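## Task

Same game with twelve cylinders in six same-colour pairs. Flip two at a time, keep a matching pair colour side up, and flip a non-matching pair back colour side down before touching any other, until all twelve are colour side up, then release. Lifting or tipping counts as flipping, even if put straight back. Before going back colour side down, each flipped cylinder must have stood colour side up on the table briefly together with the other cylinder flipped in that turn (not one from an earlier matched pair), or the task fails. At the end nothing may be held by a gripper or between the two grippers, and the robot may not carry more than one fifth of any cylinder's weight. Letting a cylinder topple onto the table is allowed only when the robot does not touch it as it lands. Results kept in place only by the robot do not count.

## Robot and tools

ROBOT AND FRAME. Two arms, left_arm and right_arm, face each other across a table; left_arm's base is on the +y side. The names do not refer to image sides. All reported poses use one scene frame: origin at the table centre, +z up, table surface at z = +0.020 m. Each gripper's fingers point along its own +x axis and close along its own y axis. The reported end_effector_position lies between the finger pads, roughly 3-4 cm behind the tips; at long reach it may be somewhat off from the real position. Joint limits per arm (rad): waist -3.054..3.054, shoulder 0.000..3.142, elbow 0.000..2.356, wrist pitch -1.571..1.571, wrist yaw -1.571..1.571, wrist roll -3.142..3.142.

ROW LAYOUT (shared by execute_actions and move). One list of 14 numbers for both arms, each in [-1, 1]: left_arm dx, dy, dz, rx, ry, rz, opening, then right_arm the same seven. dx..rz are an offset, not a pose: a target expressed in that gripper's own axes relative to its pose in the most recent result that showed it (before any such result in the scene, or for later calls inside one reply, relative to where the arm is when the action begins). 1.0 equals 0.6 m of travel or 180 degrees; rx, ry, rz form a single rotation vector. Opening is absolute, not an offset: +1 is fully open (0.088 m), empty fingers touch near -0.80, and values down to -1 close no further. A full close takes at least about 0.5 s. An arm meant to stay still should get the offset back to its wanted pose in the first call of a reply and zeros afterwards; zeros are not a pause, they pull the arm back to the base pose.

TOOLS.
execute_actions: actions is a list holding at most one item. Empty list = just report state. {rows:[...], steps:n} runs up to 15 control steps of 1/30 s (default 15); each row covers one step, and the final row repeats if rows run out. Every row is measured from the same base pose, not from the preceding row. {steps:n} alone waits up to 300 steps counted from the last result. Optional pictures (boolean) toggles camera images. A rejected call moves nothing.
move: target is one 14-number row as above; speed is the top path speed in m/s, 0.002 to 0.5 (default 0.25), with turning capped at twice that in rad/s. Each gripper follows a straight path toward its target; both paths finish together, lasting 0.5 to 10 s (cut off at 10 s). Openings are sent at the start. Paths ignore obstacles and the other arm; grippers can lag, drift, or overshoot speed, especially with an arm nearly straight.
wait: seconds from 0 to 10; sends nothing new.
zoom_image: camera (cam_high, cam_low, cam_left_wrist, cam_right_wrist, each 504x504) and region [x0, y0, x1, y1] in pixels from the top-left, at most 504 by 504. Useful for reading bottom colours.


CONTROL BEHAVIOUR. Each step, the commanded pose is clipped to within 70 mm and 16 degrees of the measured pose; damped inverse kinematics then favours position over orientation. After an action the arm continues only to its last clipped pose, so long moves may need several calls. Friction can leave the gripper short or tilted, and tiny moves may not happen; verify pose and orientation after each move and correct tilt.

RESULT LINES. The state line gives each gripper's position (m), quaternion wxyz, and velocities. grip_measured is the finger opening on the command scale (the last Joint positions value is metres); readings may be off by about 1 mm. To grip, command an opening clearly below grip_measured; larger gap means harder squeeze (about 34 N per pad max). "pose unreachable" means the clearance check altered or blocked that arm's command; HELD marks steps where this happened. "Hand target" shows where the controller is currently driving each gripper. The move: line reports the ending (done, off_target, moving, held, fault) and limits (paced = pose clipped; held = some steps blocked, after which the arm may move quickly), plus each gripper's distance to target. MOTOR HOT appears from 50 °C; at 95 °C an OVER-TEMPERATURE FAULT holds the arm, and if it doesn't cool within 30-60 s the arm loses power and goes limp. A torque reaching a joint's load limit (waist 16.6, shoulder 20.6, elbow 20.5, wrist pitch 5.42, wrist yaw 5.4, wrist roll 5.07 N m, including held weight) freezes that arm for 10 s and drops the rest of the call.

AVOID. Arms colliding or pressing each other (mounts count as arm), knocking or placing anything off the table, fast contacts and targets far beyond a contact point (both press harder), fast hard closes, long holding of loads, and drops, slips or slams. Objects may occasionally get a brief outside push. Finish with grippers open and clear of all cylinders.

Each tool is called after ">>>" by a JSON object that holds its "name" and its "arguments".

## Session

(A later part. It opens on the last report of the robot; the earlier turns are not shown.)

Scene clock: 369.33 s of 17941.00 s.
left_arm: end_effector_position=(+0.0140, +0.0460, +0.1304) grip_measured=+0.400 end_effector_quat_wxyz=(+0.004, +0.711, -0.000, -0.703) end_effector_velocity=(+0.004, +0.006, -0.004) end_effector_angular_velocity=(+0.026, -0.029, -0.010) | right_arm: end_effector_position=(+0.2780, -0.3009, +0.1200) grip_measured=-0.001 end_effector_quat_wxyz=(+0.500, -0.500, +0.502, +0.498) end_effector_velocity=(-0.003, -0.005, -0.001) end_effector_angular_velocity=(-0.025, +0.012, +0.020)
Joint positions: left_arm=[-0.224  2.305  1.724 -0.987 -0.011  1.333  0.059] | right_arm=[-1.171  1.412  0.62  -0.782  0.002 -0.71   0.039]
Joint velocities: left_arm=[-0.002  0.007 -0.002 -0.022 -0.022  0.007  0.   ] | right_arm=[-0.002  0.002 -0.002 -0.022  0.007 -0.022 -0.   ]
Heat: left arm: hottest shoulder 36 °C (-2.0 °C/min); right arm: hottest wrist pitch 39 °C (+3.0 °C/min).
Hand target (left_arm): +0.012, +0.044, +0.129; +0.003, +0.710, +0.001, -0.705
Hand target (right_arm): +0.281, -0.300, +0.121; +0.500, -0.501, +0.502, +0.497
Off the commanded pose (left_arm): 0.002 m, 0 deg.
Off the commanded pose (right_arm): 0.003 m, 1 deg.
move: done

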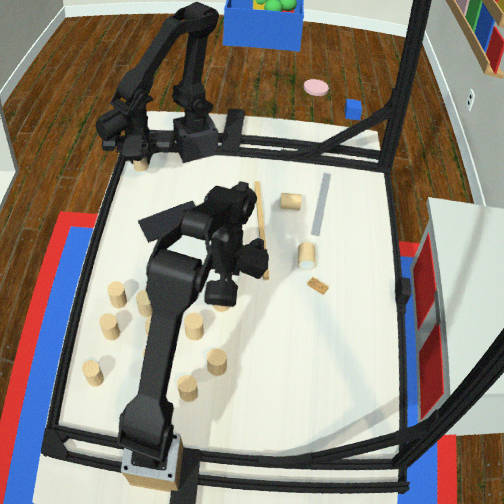

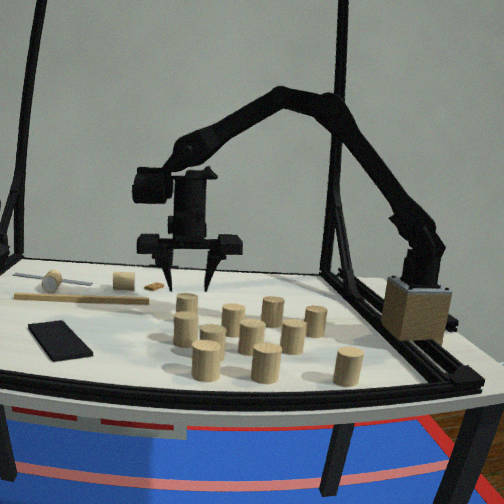

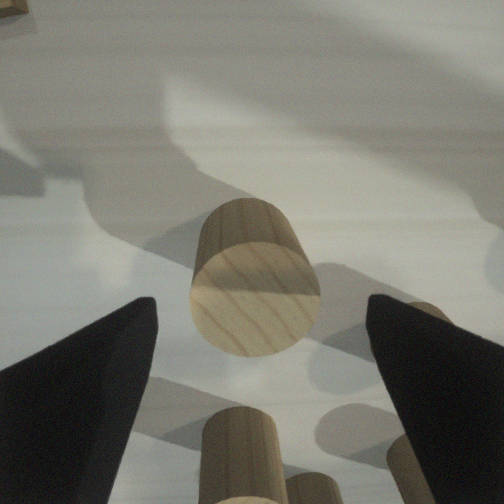

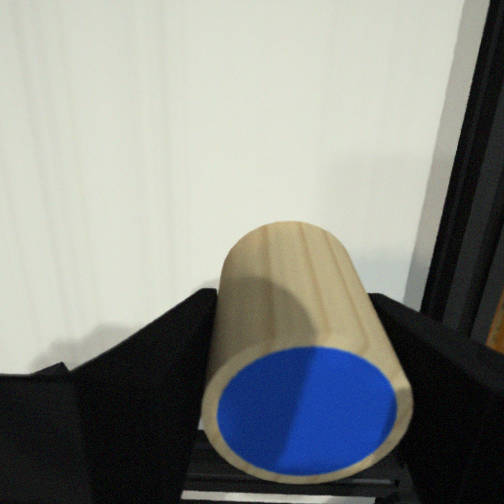

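>>> {"name": "move", "arguments": {"target": [0.089,-0.002,0,0,0,0,0.4, 0.087,0.015,0,0,0,0,-0.3], "speed": 0.1}}

>>> {"name": "execute_actions", "arguments": {"actions": [{"rows":[[0,0,0,0,0,0,-0.3,0,0,0,0,0,0,0.35]],"steps":11}]}}

>>> {"name": "move", "arguments": {"target": [-0.09,0,0,0,0,0,-0.3, -0.09,0,0,0,0,0,0.35], "speed": 0.2}}

>>> {"name": "move", "arguments": {"target": [-0.288,-0.008,-0.189,0,0,0.504,-0.3, -0.298,0.231,0.392,0,-0.505,0,0.5], "speed": 0.4}}

Scene clock: 376.93 s of 17941.00 s.
left_arm: end_effector_position=(+0.0137, +0.0446, +0.0812) grip_measured=+0.400 end_effector_quat_wxyz=(+0.007, +0.710, -0.004, -0.704) end_effector_velocity=(+0.002, -0.000, -0.001) end_effector_angular_velocity=(-0.007, -0.021, +0.005) | right_arm: end_effector_position=(+0.2715, -0.2998, +0.0710) grip_measured=-0.001 end_effector_quat_wxyz=(+0.504, -0.499, +0.498, +0.498) end_effector_velocity=(-0.001, -0.002, -0.000) end_effector_angular_velocity=(-0.001, +0.010, -0.015)
Joint positions: left_arm=[-0.224  2.383  1.65  -0.825 -0.011  1.333  0.059] | right_arm=[-1.14   1.553  0.493 -0.503  0.002 -0.679  0.039]
Joint velocities: left_arm=[-0.002 -0.002 -0.007  0.007 -0.022 -0.007 -0.   ] | right_arm=[-0.007 -0.002 -0.002 -0.007 -0.007  0.007 -0.   ]
Heat: left arm: hottest shoulder 37 °C (+0.0 °C/min); right arm: hottest wrist pitch 38 °C (+1.0 °C/min).
Hand target (left_arm): +0.015, +0.047, +0.077; +0.004, +0.711, -0.000, -0.703
Hand target (right_arm): +0.269, -0.302, +0.068; +0.500, -0.500, +0.502, +0.498
Off the commanded pose (left_arm): 0.005 m, 1 deg.
Off the commanded pose (right_arm): 0.004 m, 1 deg.
move: done

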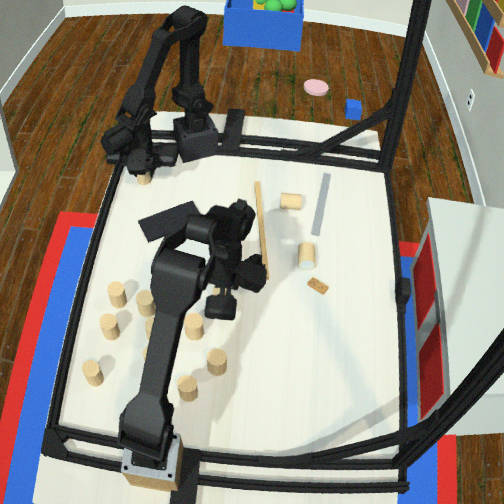

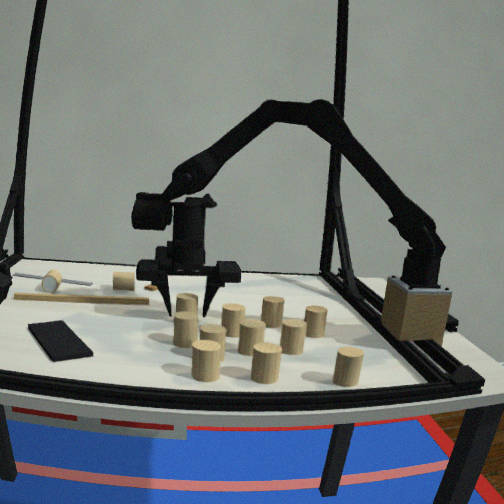

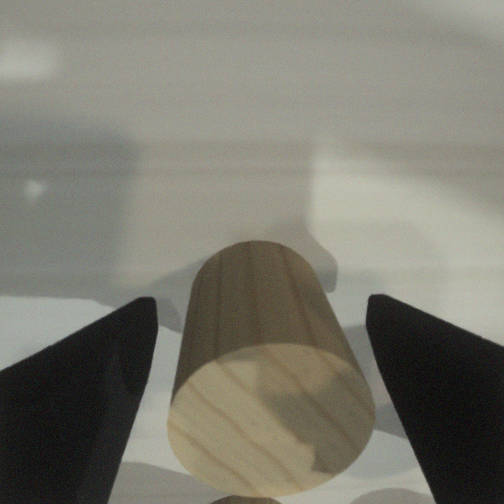

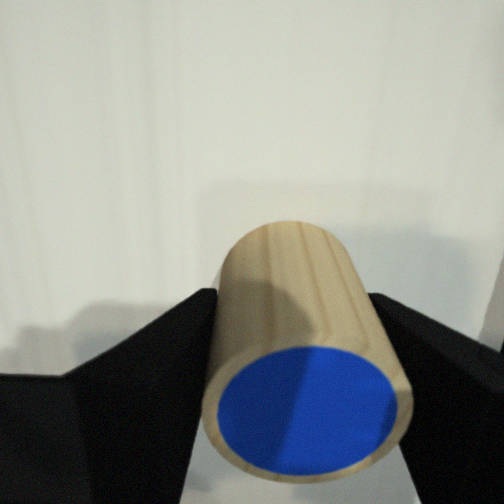

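Scene clock: 377.30 s of 17941.00 s.
left_arm: end_effector_position=(+0.0137, +0.0446, +0.0812) grip_measured=+0.016 end_effector_quat_wxyz=(+0.007, +0.710, -0.004, -0.704) end_effector_velocity=(+0.000, +0.000, +0.002) end_effector_angular_velocity=(+0.001, -0.008, +0.005) | right_arm: end_effector_position=(+0.2716, -0.2996, +0.0710) grip_measured=+0.335 end_effector_quat_wxyz=(+0.504, -0.499, +0.498, +0.498) end_effector_velocity=(-0.005, -0.001, -0.001) end_effector_angular_velocity=(+0.004, +0.025, +0.005)
Joint positions: left_arm=[-0.224  2.383  1.65  -0.825 -0.011  1.333  0.04 ] | right_arm=[-1.14   1.553  0.493 -0.502  0.002 -0.679  0.055]
Joint velocities: left_arm=[-0.002 -0.002  0.002 -0.007 -0.007 -0.007 -0.   ] | right_arm=[-0.002 -0.002 -0.007 -0.007 -0.022 -0.007  0.008]
Heat: left arm: hottest shoulder 37 °C (+0.0 °C/min); right arm: hottest wrist pitch 38 °C (+1.0 °C/min).
Hand target (left_arm): +0.014, +0.045, +0.081; +0.007, +0.710, -0.004, -0.704
Hand target (right_arm): +0.272, -0.300, +0.071; +0.504, -0.499, +0.498, +0.498
Off the commanded pose (left_arm): 0.000 m, 0 deg.
Off the commanded pose (right_arm): 0.000 m, 0 deg.
Steps of this call (steps 1 to 11: all 11 steps of this action). Readings (end_effector_position):
1: left_arm (+0.0137, +0.0446, +0.0812) | right_arm (+0.2715, -0.2998, +0.0710)
2: left_arm (+0.0137, +0.0446, +0.0812) | right_arm (+0.2715, -0.2997, +0.0710)
4: left_arm (+0.0137, +0.0446, +0.0812) | right_arm (+0.2716, -0.2996, +0.0710)
8: left_arm (+0.0137, +0.0446, +0.0812) | right_arm (+0.2716, -0.2996, +0.0710)
11: the state above

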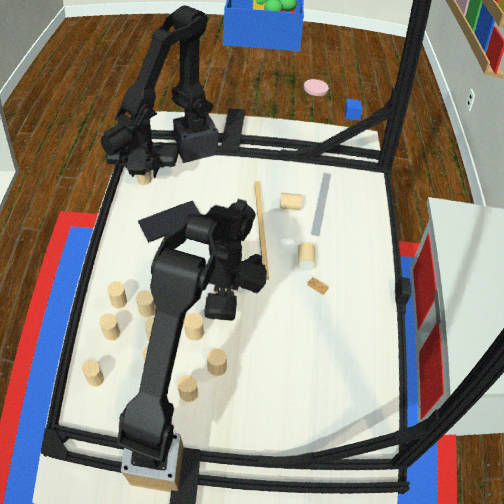

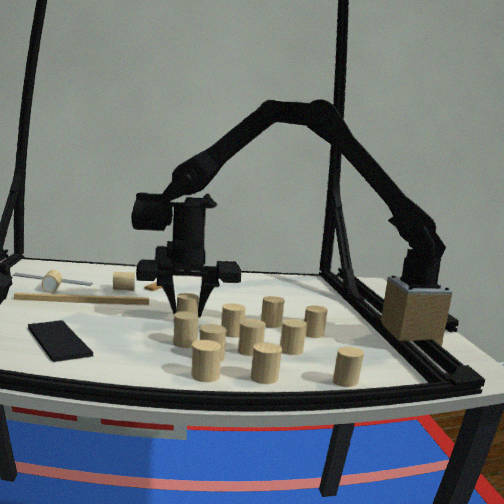

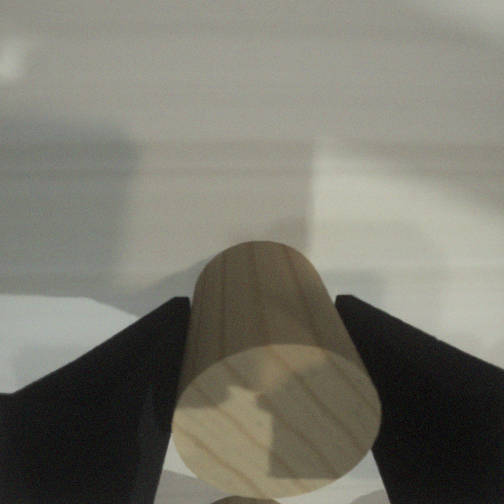

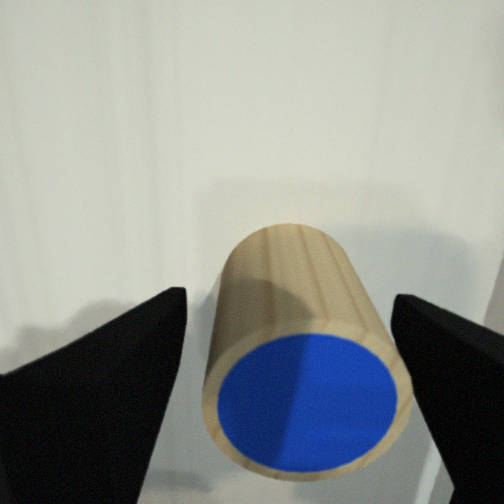

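Scene clock: 378.40 s of 17941.00 s.
left_arm: end_effector_position=(+0.0147, +0.0490, +0.1281) grip_measured=+0.015 end_effector_quat_wxyz=(+0.001, +0.711, +0.003, -0.703) end_effector_velocity=(+0.000, +0.001, -0.000) end_effector_angular_velocity=(+0.005, -0.009, +0.019) | right_arm: end_effector_position=(+0.2687, -0.3031, +0.1207) grip_measured=+0.350 end_effector_quat_wxyz=(+0.498, -0.500, +0.505, +0.498) end_effector_velocity=(-0.003, -0.001, +0.003) end_effector_angular_velocity=(-0.001, +0.011, +0.039)
Joint positions: left_arm=[-0.224  2.304  1.712 -0.985 -0.011  1.333  0.04 ] | right_arm=[-1.14   1.384  0.602 -0.799  0.002 -0.678  0.056]
Joint velocities: left_arm=[-0.002  0.002  0.002 -0.007 -0.007 -0.022 -0.   ] | right_arm=[ 0.002 -0.012  0.002 -0.022 -0.007 -0.037 -0.   ]
Heat: left arm: hottest shoulder 38 °C (+1.0 °C/min); right arm: hottest wrist pitch 38 °C (+1.0 °C/min).
Hand target (left_arm): +0.013, +0.045, +0.135; +0.007, +0.710, -0.004, -0.704
Hand target (right_arm): +0.271, -0.300, +0.125; +0.504, -0.499, +0.498, +0.498
Off the commanded pose (left_arm): 0.008 m, 1 deg.
Off the commanded pose (right_arm): 0.006 m, 1 deg.
move: done

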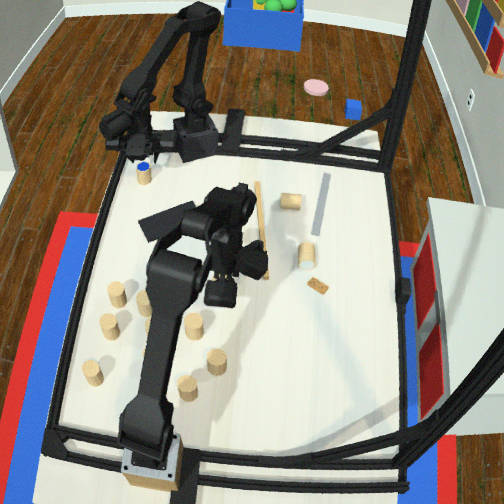

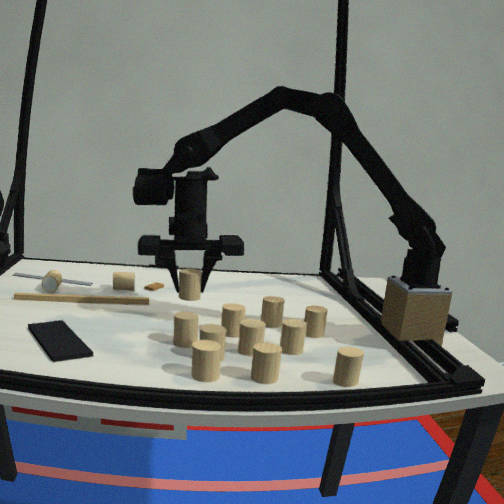

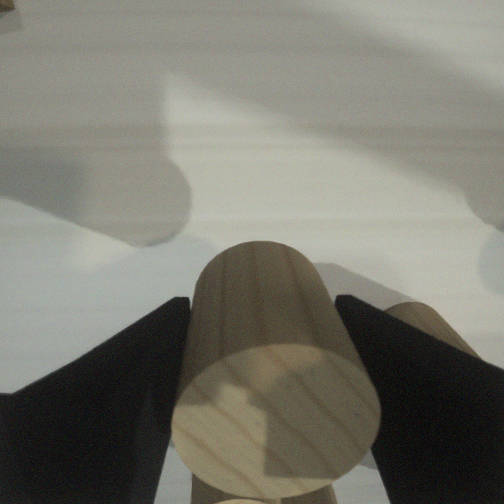

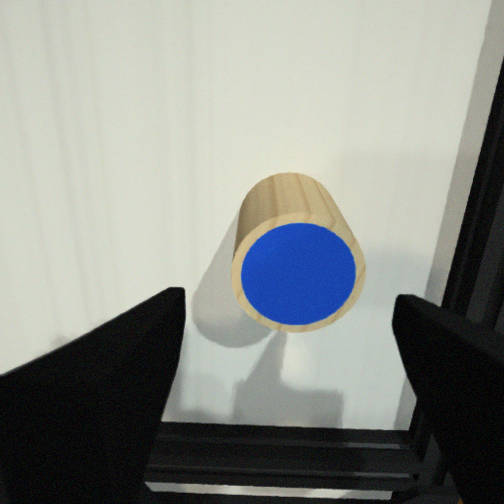

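Scene clock: 381.00 s of 17941.00 s.
left_arm: end_effector_position=(+0.1251, +0.0521, +0.3070) grip_measured=+0.013 end_effector_quat_wxyz=(+0.500, +0.501, -0.508, -0.492) end_effector_velocity=(+0.000, +0.000, -0.000) end_effector_angular_velocity=(-0.002, +0.022, +0.005) | right_arm: end_effector_position=(+0.1309, -0.0692, +0.2954) grip_measured=+0.500 end_effector_quat_wxyz=(+0.704, +0.004, +0.005, +0.710) end_effector_velocity=(-0.000, +0.001, -0.007) end_effector_angular_velocity=(-0.022, +0.005, +0.005)
Joint positions: left_arm=[0.055 1.653 0.521 1.148 0.044 1.586 0.04 ] | right_arm=[-0.37   1.409  0.405  1.003  0.079  0.013  0.064]
Joint velocities: left_arm=[-0.002  0.002 -0.002  0.007 -0.007 -0.022  0.   ] | right_arm=[-0.002  0.012 -0.002 -0.007 -0.007  0.007 -0.   ]
Heat: left arm: hottest shoulder 38 °C (+1.0 °C/min); right arm: hottest wrist pitch 38 °C (+1.0 °C/min).
Hand target (left_arm): +0.126, +0.053, +0.304; +0.499, +0.502, -0.506, -0.493
Hand target (right_arm): +0.130, -0.066, +0.297; +0.705, +0.005, +0.003, +0.710
Off the commanded pose (left_arm): 0.005 m, 0 deg.
Off the commanded pose (right_arm): 0.005 m, 1 deg.
move: done

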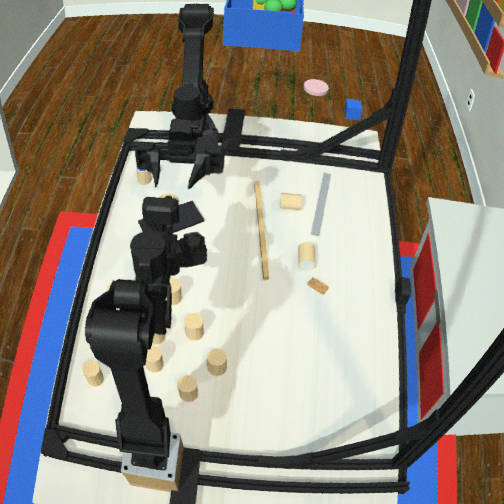

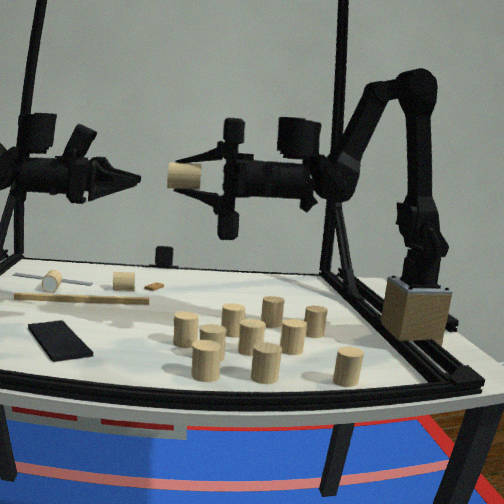

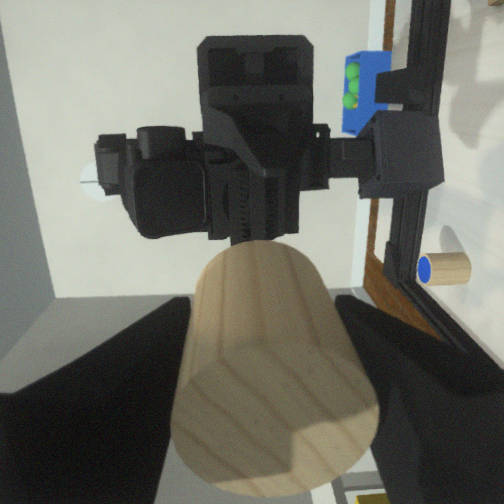

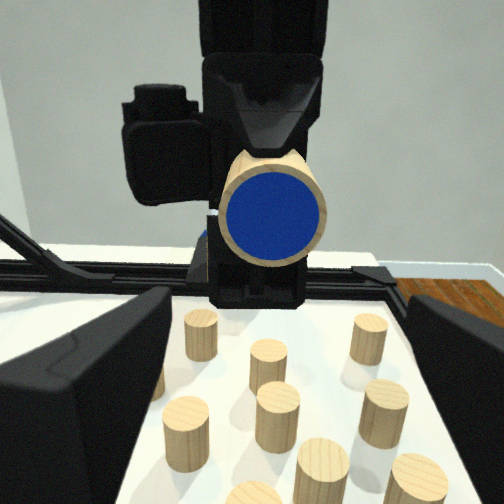

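>>> {"name": "move", "arguments": {"target": [0.143,-0.006,-0.001,0,0,-0.002,-0.3, 0,0,0,0,0,0,0.5], "speed": 0.15}}

>>> {"name": "execute_actions", "arguments": {"actions": [{"rows":[[0,0,0,0,0,0,-0.3,0,0,0,0,0,0,-0.3]],"steps":11}], "pictures": false}}

>>> {"name": "move", "arguments": {"target": [-0.06,0,0,0,0,0,0.5, -0.06,0,0,0,0,0,-0.3], "speed": 0.1}}

>>> {"name": "move", "arguments": {"target": [-0.061,-0.275,0.005,0,0,-0.497,0.4, -0.22,-0.243,-0.277,0,0.5,0,-0.3], "speed": 0.4}}

Scene clock: 389.27 s of 17941.00 s.
left_arm: end_effector_position=(+0.1270, -0.0305, +0.3019) grip_measured=+0.010 end_effector_quat_wxyz=(+0.497, +0.504, -0.504, -0.495) end_effector_velocity=(-0.003, -0.002, +0.000) end_effector_angular_velocity=(+0.002, +0.007, -0.000) | right_arm: end_effector_position=(+0.1307, -0.0690, +0.2955) grip_measured=+0.500 end_effector_quat_wxyz=(+0.704, +0.004, +0.005, +0.710) end_effector_velocity=(-0.000, -0.001, -0.002) end_effector_angular_velocity=(-0.007, -0.023, +0.005)
Joint positions: left_arm=[0.049 1.918 0.862 1.058 0.039 1.586 0.039] | right_arm=[-0.37   1.411  0.406  1.004  0.079  0.013  0.064]
Joint velocities: left_arm=[-0.007  0.002  0.007 -0.007 -0.007 -0.007 -0.   ] | right_arm=[-0.002 -0.002 -0.002 -0.007 -0.007 -0.022 -0.   ]
Heat: left arm: hottest shoulder 37 °C (+0.0 °C/min); right arm: hottest wrist pitch 39 °C (+1.0 °C/min).
Hand target (left_arm): +0.126, -0.034, +0.304; +0.499, +0.502, -0.506, -0.493
Hand target (right_arm): +0.131, -0.069, +0.295; +0.704, +0.004, +0.005, +0.710
Off the commanded pose (left_arm): 0.004 m, 0 deg.
Off the commanded pose (right_arm): 0.000 m, 0 deg.
move: done

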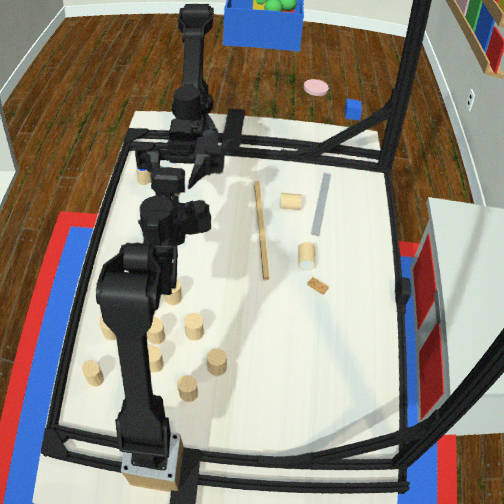

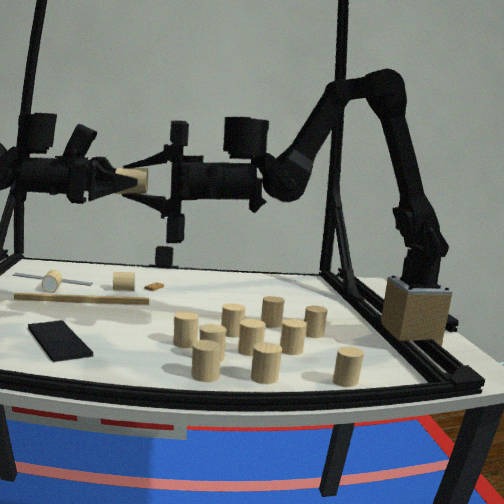

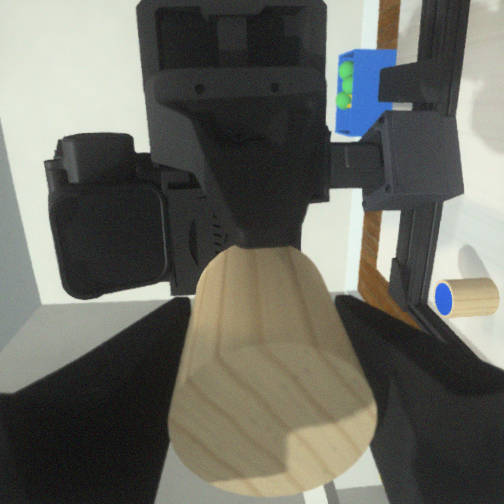

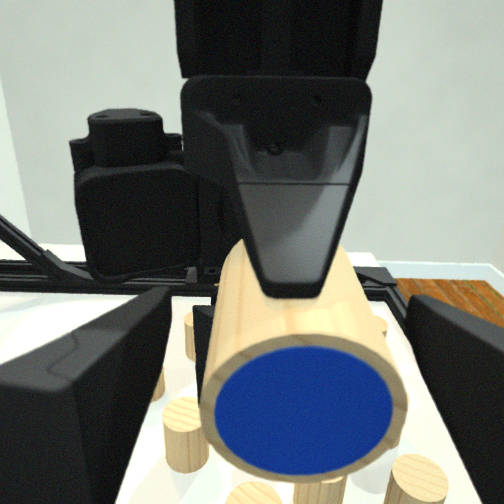

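Scene clock: 389.63 s of 17941.00 s.
left_arm: end_effector_position=(+0.1270, -0.0305, +0.3019) grip_measured=+0.010 end_effector_quat_wxyz=(+0.497, +0.504, -0.504, -0.495) end_effector_velocity=(+0.002, -0.000, +0.001) end_effector_angular_velocity=(+0.002, +0.007, +0.020) | right_arm: end_effector_position=(+0.1307, -0.0690, +0.2955) grip_measured=+0.001 end_effector_quat_wxyz=(+0.704, +0.004, +0.005, +0.710) end_effector_velocity=(-0.000, -0.001, -0.004) end_effector_angular_velocity=(-0.012, -0.008, +0.005)
Joint positions: left_arm=[0.049 1.918 0.862 1.058 0.038 1.586 0.039] | right_arm=[-0.37   1.411  0.406  1.004  0.078  0.013  0.039]
Joint velocities: left_arm=[-0.002 -0.002  0.002 -0.007 -0.022 -0.007 -0.   ] | right_arm=[-0.002 -0.002 -0.007 -0.007 -0.007 -0.007 -0.   ]
Heat: left arm: hottest shoulder 37 °C (+0.0 °C/min); right arm: hottest wrist pitch 39 °C (+1.0 °C/min).
Hand target (left_arm): +0.127, -0.030, +0.302; +0.497, +0.504, -0.504, -0.495
Hand target (right_arm): +0.131, -0.069, +0.295; +0.704, +0.004, +0.005, +0.710
Off the commanded pose (left_arm): 0.000 m, 0 deg.
Off the commanded pose (right_arm): 0.000 m, 0 deg.
Steps of this call (steps 1 to 11: all 11 steps of this action). Readings (end_effector_position):
1: left_arm (+0.1270, -0.0305, +0.3019) | right_arm (+0.1307, -0.0690, +0.2955)
2: left_arm (+0.1270, -0.0305, +0.3019) | right_arm (+0.1308, -0.0690, +0.2955)
4: left_arm (+0.1270, -0.0305, +0.3019) | right_arm (+0.1307, -0.0690, +0.2955)
8: left_arm (+0.1270, -0.0305, +0.3019) | right_arm (+0.1307, -0.0690, +0.2955)
11: the state above

Scene clock: 390.70 s of 17941.00 s.
left_arm: end_effector_position=(+0.1261, +0.0028, +0.2987) grip_measured=+0.500 end_effector_quat_wxyz=(+0.495, +0.506, -0.502, -0.497) end_effector_velocity=(-0.000, +0.003, -0.003) end_effector_angular_velocity=(+0.012, +0.022, +0.005) | right_arm: end_effector_position=(+0.1308, -0.1024, +0.2950) grip_measured=+0.001 end_effector_quat_wxyz=(+0.704, +0.003, +0.006, +0.711) end_effector_velocity=(+0.002, -0.003, +0.004) end_effector_angular_velocity=(+0.017, -0.006, -0.010)
Joint positions: left_arm=[0.05  1.824 0.716 1.102 0.039 1.586 0.063] | right_arm=[-0.357  1.241  0.296  0.941  0.09   0.013  0.039]
Joint velocities: left_arm=[-0.002 -0.007 -0.012 -0.007 -0.007 -0.022 -0.   ] | right_arm=[-0.002 -0.017 -0.007  0.007  0.007 -0.007  0.   ]
Heat: left arm: hottest shoulder 37 °C (+0.0 °C/min); right arm: hottest wrist pitch 39 °C (+1.0 °C/min).
Hand target (left_arm): +0.127, +0.005, +0.302; +0.497, +0.504, -0.504, -0.495
Hand target (right_arm): +0.131, -0.105, +0.296; +0.704, +0.004, +0.005, +0.710
Off the commanded pose (left_arm): 0.004 m, 0 deg.
Off the commanded pose (right_arm): 0.003 m, 0 deg.
move: done

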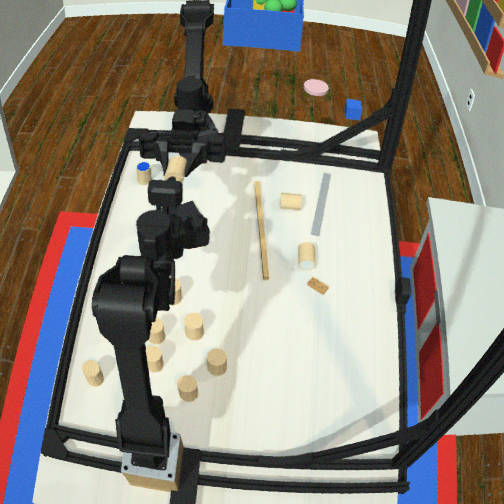

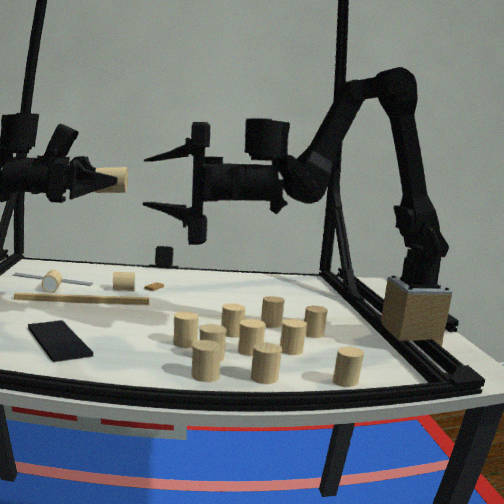

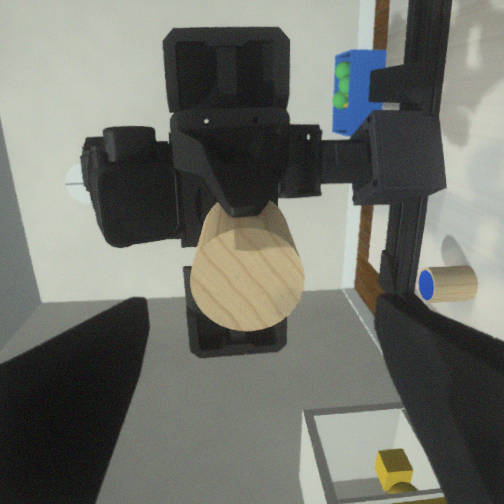

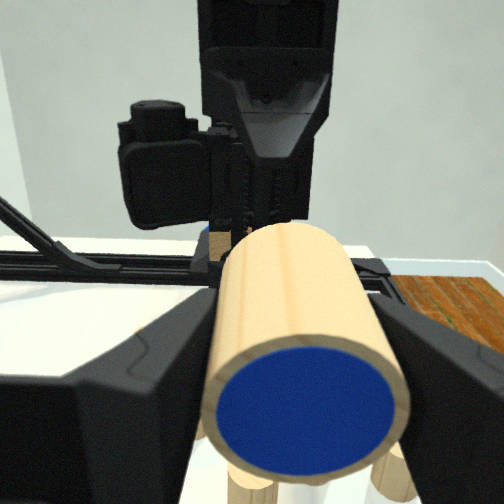

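Scene clock: 393.27 s of 17941.00 s.
left_arm: end_effector_position=(+0.1266, +0.0427, +0.1343) grip_measured=+0.400 end_effector_quat_wxyz=(+0.004, +0.711, +0.001, -0.703) end_effector_velocity=(+0.002, +0.005, -0.002) end_effector_angular_velocity=(+0.027, -0.021, +0.005) | right_arm: end_effector_position=(+0.2742, -0.2359, +0.1283) grip_measured=+0.000 end_effector_quat_wxyz=(+0.498, -0.496, +0.503, +0.502) end_effector_velocity=(+0.001, -0.002, -0.001) end_effector_angular_velocity=(-0.014, -0.000, +0.005)
Joint positions: left_arm=[ 0.037  2.268  1.676 -0.974 -0.012  1.592  0.059] | right_arm=[-0.99   1.595  0.827 -0.807 -0.01  -0.531  0.039]
Joint velocities: left_arm=[-0.002  0.007  0.002 -0.022 -0.022 -0.007  0.   ] | right_arm=[-0.002  0.007  0.002 -0.007  0.007 -0.007 -0.   ]
Heat: left arm: hottest shoulder 37 °C (+0.0 °C/min); right arm: hottest wrist pitch 39 °C (+1.0 °C/min).
Hand target (left_arm): +0.126, +0.041, +0.133; +0.004, +0.712, +0.001, -0.702
Hand target (right_arm): +0.277, -0.234, +0.128; +0.498, -0.498, +0.503, +0.501
Off the commanded pose (left_arm): 0.003 m, 0 deg.
Off the commanded pose (right_arm): 0.003 m, 1 deg.
move: done

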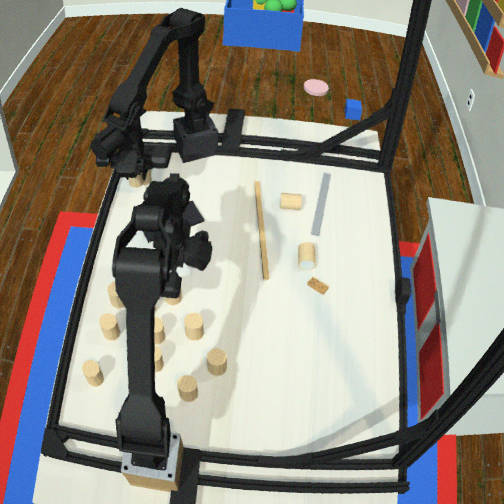

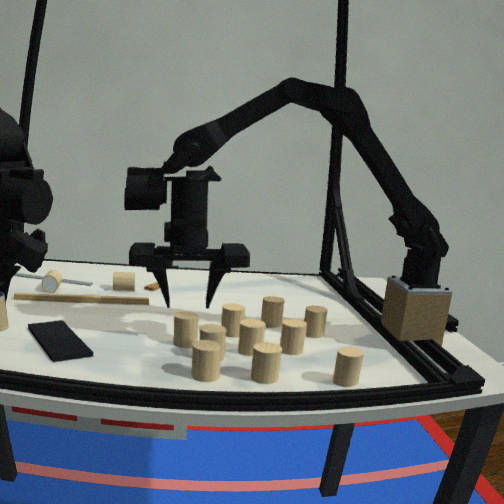

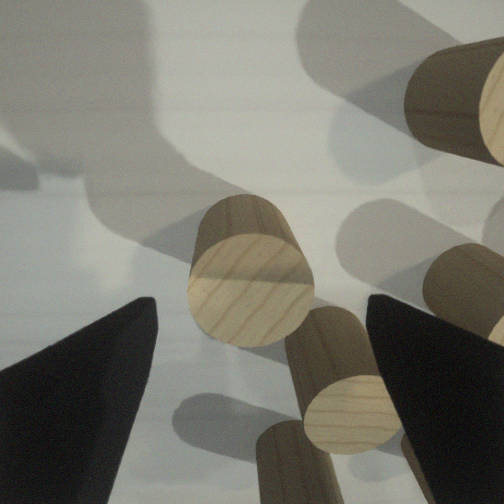

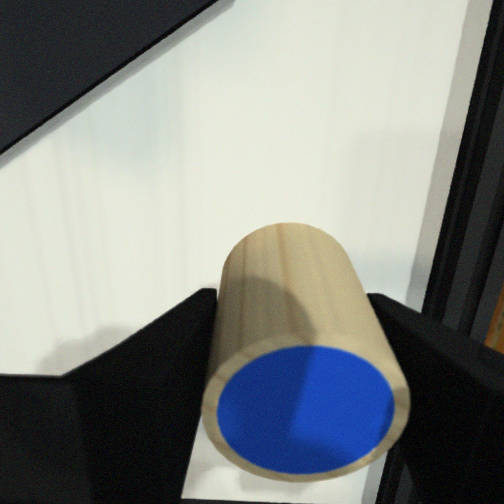

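>>> {"name": "move", "arguments": {"target": [0.096,0,0.003,0,0,0,0.4, 0.099,0,0,0,0,0,-0.3], "speed": 0.1}}

>>> {"name": "execute_actions", "arguments": {"actions": [{"rows":[[0,0,0,0,0,0,0.4,0,0,0,0,0,0,0.35]],"steps":11}], "pictures": false}}

>>> {"name": "move", "arguments": {"target": [0,0,0,0,0,0,0.4, -0.09,0,0,0,0,0,0.35], "speed": 0.2}}

Scene clock: 399.83 s of 17941.00 s.
left_arm: end_effector_position=(+0.1266, +0.0401, +0.0809) grip_measured=+0.400 end_effector_quat_wxyz=(+0.008, +0.712, -0.003, -0.703) end_effector_velocity=(-0.002, -0.001, +0.000) end_effector_angular_velocity=(-0.008, +0.007, +0.005) | right_arm: end_effector_position=(+0.2753, -0.2341, +0.0736) grip_measured=+0.000 end_effector_quat_wxyz=(+0.502, -0.495, +0.499, +0.503) end_effector_velocity=(+0.001, +0.003, +0.001) end_effector_angular_velocity=(+0.014, +0.000, +0.005)
Joint positions: left_arm=[ 0.037  2.359  1.604 -0.801 -0.012  1.592  0.059] | right_arm=[-0.99   1.742  0.719 -0.539 -0.01  -0.531  0.039]
Joint velocities: left_arm=[-0.002 -0.002 -0.002  0.007  0.007 -0.007  0.   ] | right_arm=[-0.002 -0.002  0.002  0.007 -0.007 -0.007 -0.   ]
Heat: left arm: hottest shoulder 38 °C (+1.0 °C/min); right arm: hottest wrist pitch 38 °C (+0.0 °C/min).
Hand target (left_arm): +0.126, +0.043, +0.077; +0.004, +0.711, +0.001, -0.703
Hand target (right_arm): +0.274, -0.236, +0.069; +0.498, -0.496, +0.503, +0.502
Off the commanded pose (left_arm): 0.005 m, 1 deg.
Off the commanded pose (right_arm): 0.005 m, 1 deg.
move: done

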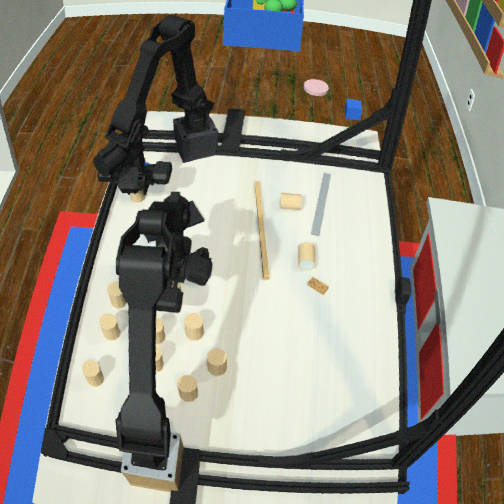

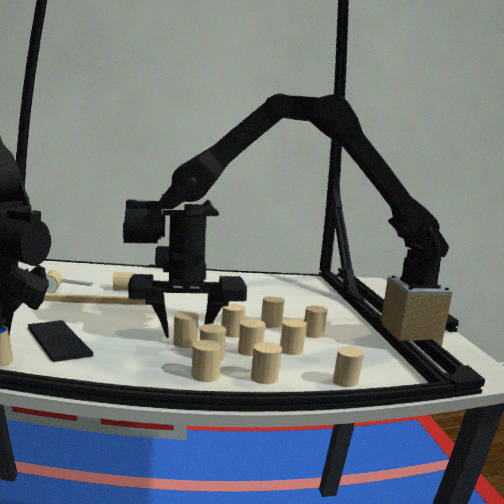

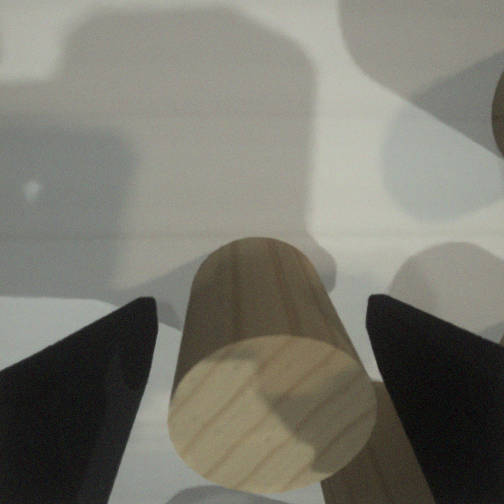

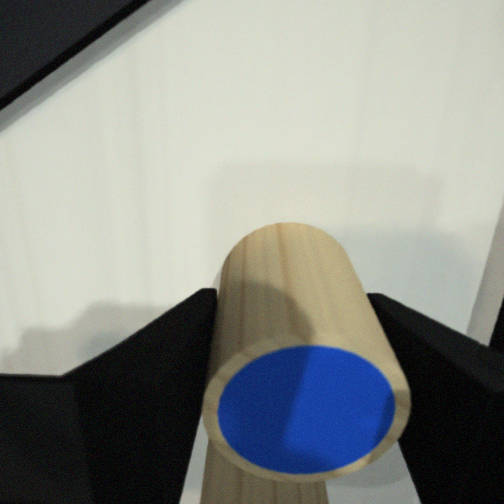

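Scene clock: 400.20 s of 17941.00 s.
left_arm: end_effector_position=(+0.1266, +0.0401, +0.0809) grip_measured=+0.400 end_effector_quat_wxyz=(+0.008, +0.712, -0.003, -0.703) end_effector_velocity=(-0.002, +0.004, +0.002) end_effector_angular_velocity=(+0.017, +0.008, +0.005) | right_arm: end_effector_position=(+0.2755, -0.2337, +0.0737) grip_measured=+0.335 end_effector_quat_wxyz=(+0.503, -0.495, +0.498, +0.504) end_effector_velocity=(-0.003, -0.003, -0.001) end_effector_angular_velocity=(-0.007, +0.012, +0.020)
Joint positions: left_arm=[ 0.037  2.359  1.604 -0.801 -0.012  1.592  0.059] | right_arm=[-0.99   1.742  0.719 -0.538 -0.01  -0.531  0.055]
Joint velocities: left_arm=[-0.002 -0.007 -0.002 -0.022  0.007 -0.007 -0.   ] | right_arm=[-0.002 -0.002 -0.007 -0.007 -0.007 -0.022  0.007]
Heat: left arm: hottest shoulder 38 °C (+1.0 °C/min); right arm: hottest wrist pitch 38 °C (+0.0 °C/min).
Hand target (left_arm): +0.127, +0.040, +0.081; +0.008, +0.712, -0.003, -0.703
Hand target (right_arm): +0.275, -0.234, +0.074; +0.502, -0.495, +0.499, +0.503
Off the commanded pose (left_arm): 0.000 m, 0 deg.
Off the commanded pose (right_arm): 0.000 m, 0 deg.
Steps of this call (steps 1 to 11: all 11 steps of this action). Readings (end_effector_position):
1: left_arm (+0.1266, +0.0401, +0.0809) | right_arm (+0.2753, -0.2341, +0.0736)
2: left_arm (+0.1266, +0.0401, +0.0809) | right_arm (+0.2754, -0.2339, +0.0736)
4: left_arm (+0.1266, +0.0401, +0.0809) | right_arm (+0.2755, -0.2337, +0.0737)
8: left_arm (+0.1266, +0.0401, +0.0809) | right_arm (+0.2755, -0.2337, +0.0737)
11: the state above

Scene clock: 401.30 s of 17941.00 s.
left_arm: end_effector_position=(+0.1266, +0.0401, +0.0809) grip_measured=+0.400 end_effector_quat_wxyz=(+0.008, +0.712, -0.003, -0.703) end_effector_velocity=(+0.002, +0.007, -0.001) end_effector_angular_velocity=(+0.027, -0.006, +0.010) | right_arm: end_effector_position=(+0.2731, -0.2378, +0.1222) grip_measured=+0.350 end_effector_quat_wxyz=(+0.496, -0.497, +0.506, +0.502) end_effector_velocity=(-0.004, -0.005, +0.002) end_effector_angular_velocity=(-0.019, +0.020, +0.005)
Joint positions: left_arm=[ 0.037  2.359  1.604 -0.801 -0.012  1.592  0.059] | right_arm=[-0.99   1.607  0.811 -0.787 -0.01  -0.531  0.056]
Joint velocities: left_arm=[ 0.002 -0.002 -0.007 -0.022 -0.007 -0.007 -0.   ] | right_arm=[-0.002 -0.007  0.002 -0.037 -0.007 -0.007  0.   ]
Heat: left arm: hottest shoulder 38 °C (+1.0 °C/min); right arm: hottest elbow 37 °C (-1.0 °C/min).
Hand target (left_arm): +0.127, +0.040, +0.081; +0.008, +0.712, -0.003, -0.703
Hand target (right_arm): +0.275, -0.234, +0.128; +0.503, -0.495, +0.498, +0.504
Off the commanded pose (left_arm): 0.000 m, 0 deg.
Off the commanded pose (right_arm): 0.007 m, 1 deg.
move: done

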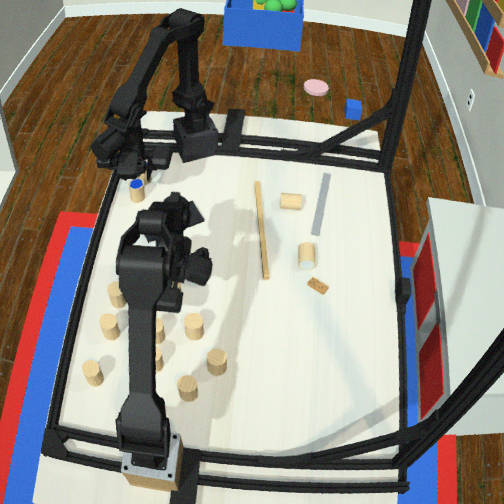

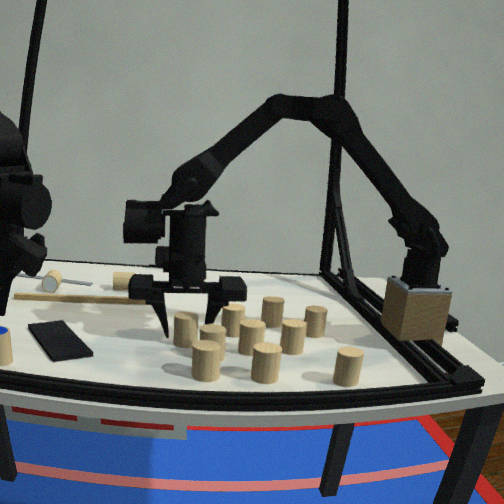

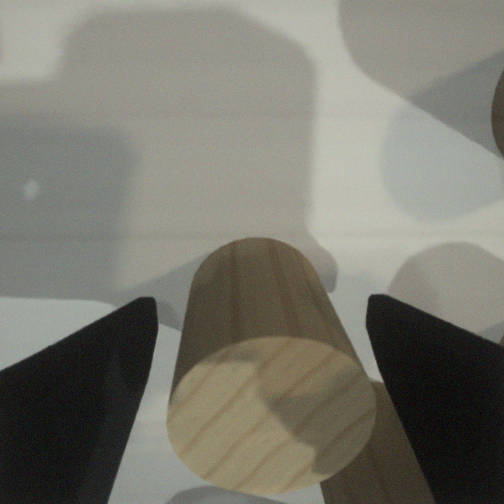

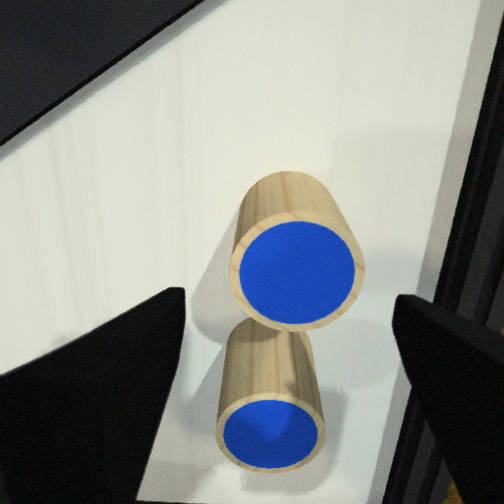

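>>> {"name": "execute_actions", "arguments": {"actions": [{"rows":[[0,0,0,0,0,0,-0.3,0,0,0,0,0,0,0.5]],"steps":11}], "pictures": false}}

>>> {"name": "move", "arguments": {"target": [-0.369,-0.018,-0.003,0,0,0.499,-0.3, -0.3,0.242,0.288,-0.004,-0.504,-0.004,0.5], "speed": 0.4}}

Scene clock: 409.50 s of 17941.00 s.
left_arm: end_effector_position=(+0.1266, +0.0402, +0.0809) grip_measured=+0.017 end_effector_quat_wxyz=(+0.008, +0.712, -0.003, -0.703) end_effector_velocity=(-0.000, +0.002, +0.000) end_effector_angular_velocity=(+0.007, -0.007, +0.005) | right_arm: end_effector_position=(+0.2732, -0.2377, +0.1226) grip_measured=+0.497 end_effector_quat_wxyz=(+0.496, -0.497, +0.505, +0.502) end_effector_velocity=(+0.001, -0.001, +0.001) end_effector_angular_velocity=(-0.006, -0.005, +0.005)
Joint positions: left_arm=[ 0.037  2.359  1.604 -0.802 -0.012  1.592  0.04 ] | right_arm=[-0.99   1.606  0.811 -0.788 -0.01  -0.531  0.063]
Joint velocities: left_arm=[-0.002 -0.002 -0.002 -0.007 -0.007 -0.007 -0.   ] | right_arm=[-0.002 -0.002  0.002 -0.007  0.007 -0.007  0.002]
Heat: left arm: hottest shoulder 39 °C (+2.0 °C/min); right arm: hottest elbow 37 °C (-2.0 °C/min).
Hand target (left_arm): +0.127, +0.040, +0.081; +0.008, +0.712, -0.003, -0.703
Hand target (right_arm): +0.273, -0.238, +0.122; +0.496, -0.497, +0.506, +0.502
Off the commanded pose (left_arm): 0.000 m, 0 deg.
Off the commanded pose (right_arm): 0.000 m, 0 deg.
Steps of this call (steps 1 to 90: nothing new was sent; then 4.83 s passed at rest; steps 91 to 101: all 11 steps of this action). Readings (end_effector_position):
91: left_arm (+0.1266, +0.0401, +0.0809) | right_arm (+0.2732, -0.2377, +0.1226)
92: left_arm (+0.1266, +0.0401, +0.0809) | right_arm (+0.2732, -0.2377, +0.1226)
94: left_arm (+0.1266, +0.0401, +0.0809) | right_arm (+0.2732, -0.2377, +0.1226)
98: left_arm (+0.1266, +0.0402, +0.0809) | right_arm (+0.2732, -0.2377, +0.1226)
101: the state above

Scene clock: 412.30 s of 17941.00 s.
left_arm: end_effector_position=(+0.1244, +0.0526, +0.3062) grip_measured=+0.014 end_effector_quat_wxyz=(+0.501, +0.500, -0.507, -0.491) end_effector_velocity=(+0.002, +0.001, +0.002) end_effector_angular_velocity=(-0.007, +0.007, +0.010) | right_arm: end_effector_position=(+0.1296, -0.0647, +0.3081) grip_measured=+0.500 end_effector_quat_wxyz=(+0.703, +0.008, -0.004, +0.711) end_effector_velocity=(-0.002, +0.001, -0.000) end_effector_angular_velocity=(+0.003, -0.022, +0.019)
Joint positions: left_arm=[0.051 1.655 0.517 1.154 0.039 1.585 0.04 ] | right_arm=[-0.368  1.394  0.44   0.97   0.077  0.005  0.064]
Joint velocities: left_arm=[ 0.002 -0.002 -0.002  0.007 -0.007 -0.007 -0.   ] | right_arm=[-0.002  0.007  0.002  0.007 -0.022 -0.022 -0.   ]
Heat: left arm: hottest shoulder 39 °C (+2.0 °C/min); right arm: hottest elbow 37 °C (-2.0 °C/min).
Hand target (left_arm): +0.125, +0.054, +0.303; +0.500, +0.501, -0.505, -0.493
Hand target (right_arm): +0.129, -0.065, +0.303; +0.704, +0.003, -0.001, +0.711
Off the commanded pose (left_arm): 0.005 m, 0 deg.
Off the commanded pose (right_arm): 0.005 m, 1 deg.
move: done

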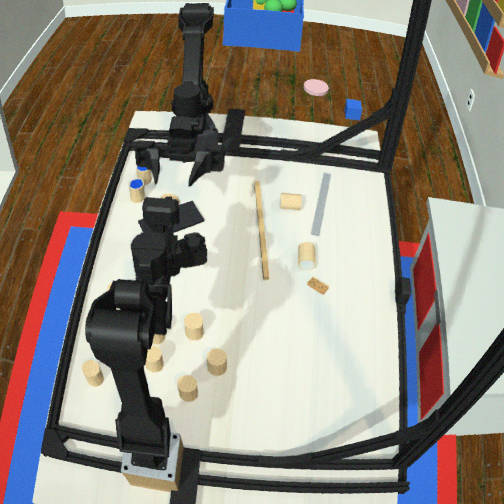

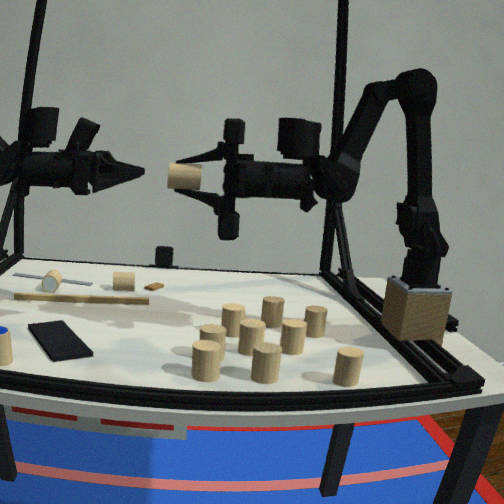

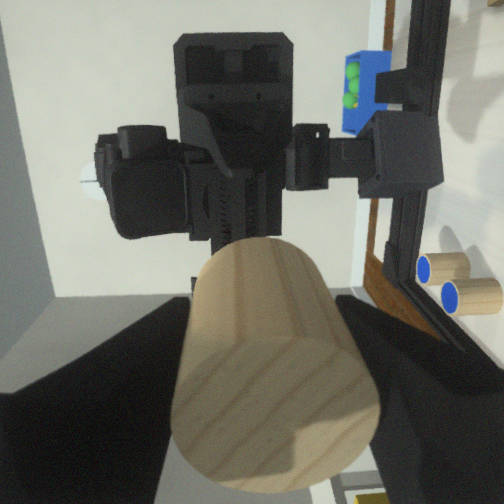

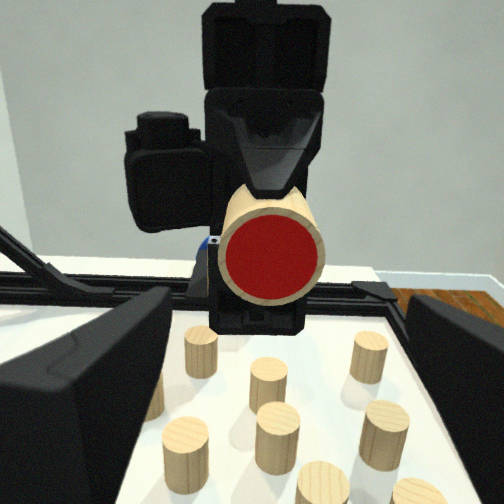

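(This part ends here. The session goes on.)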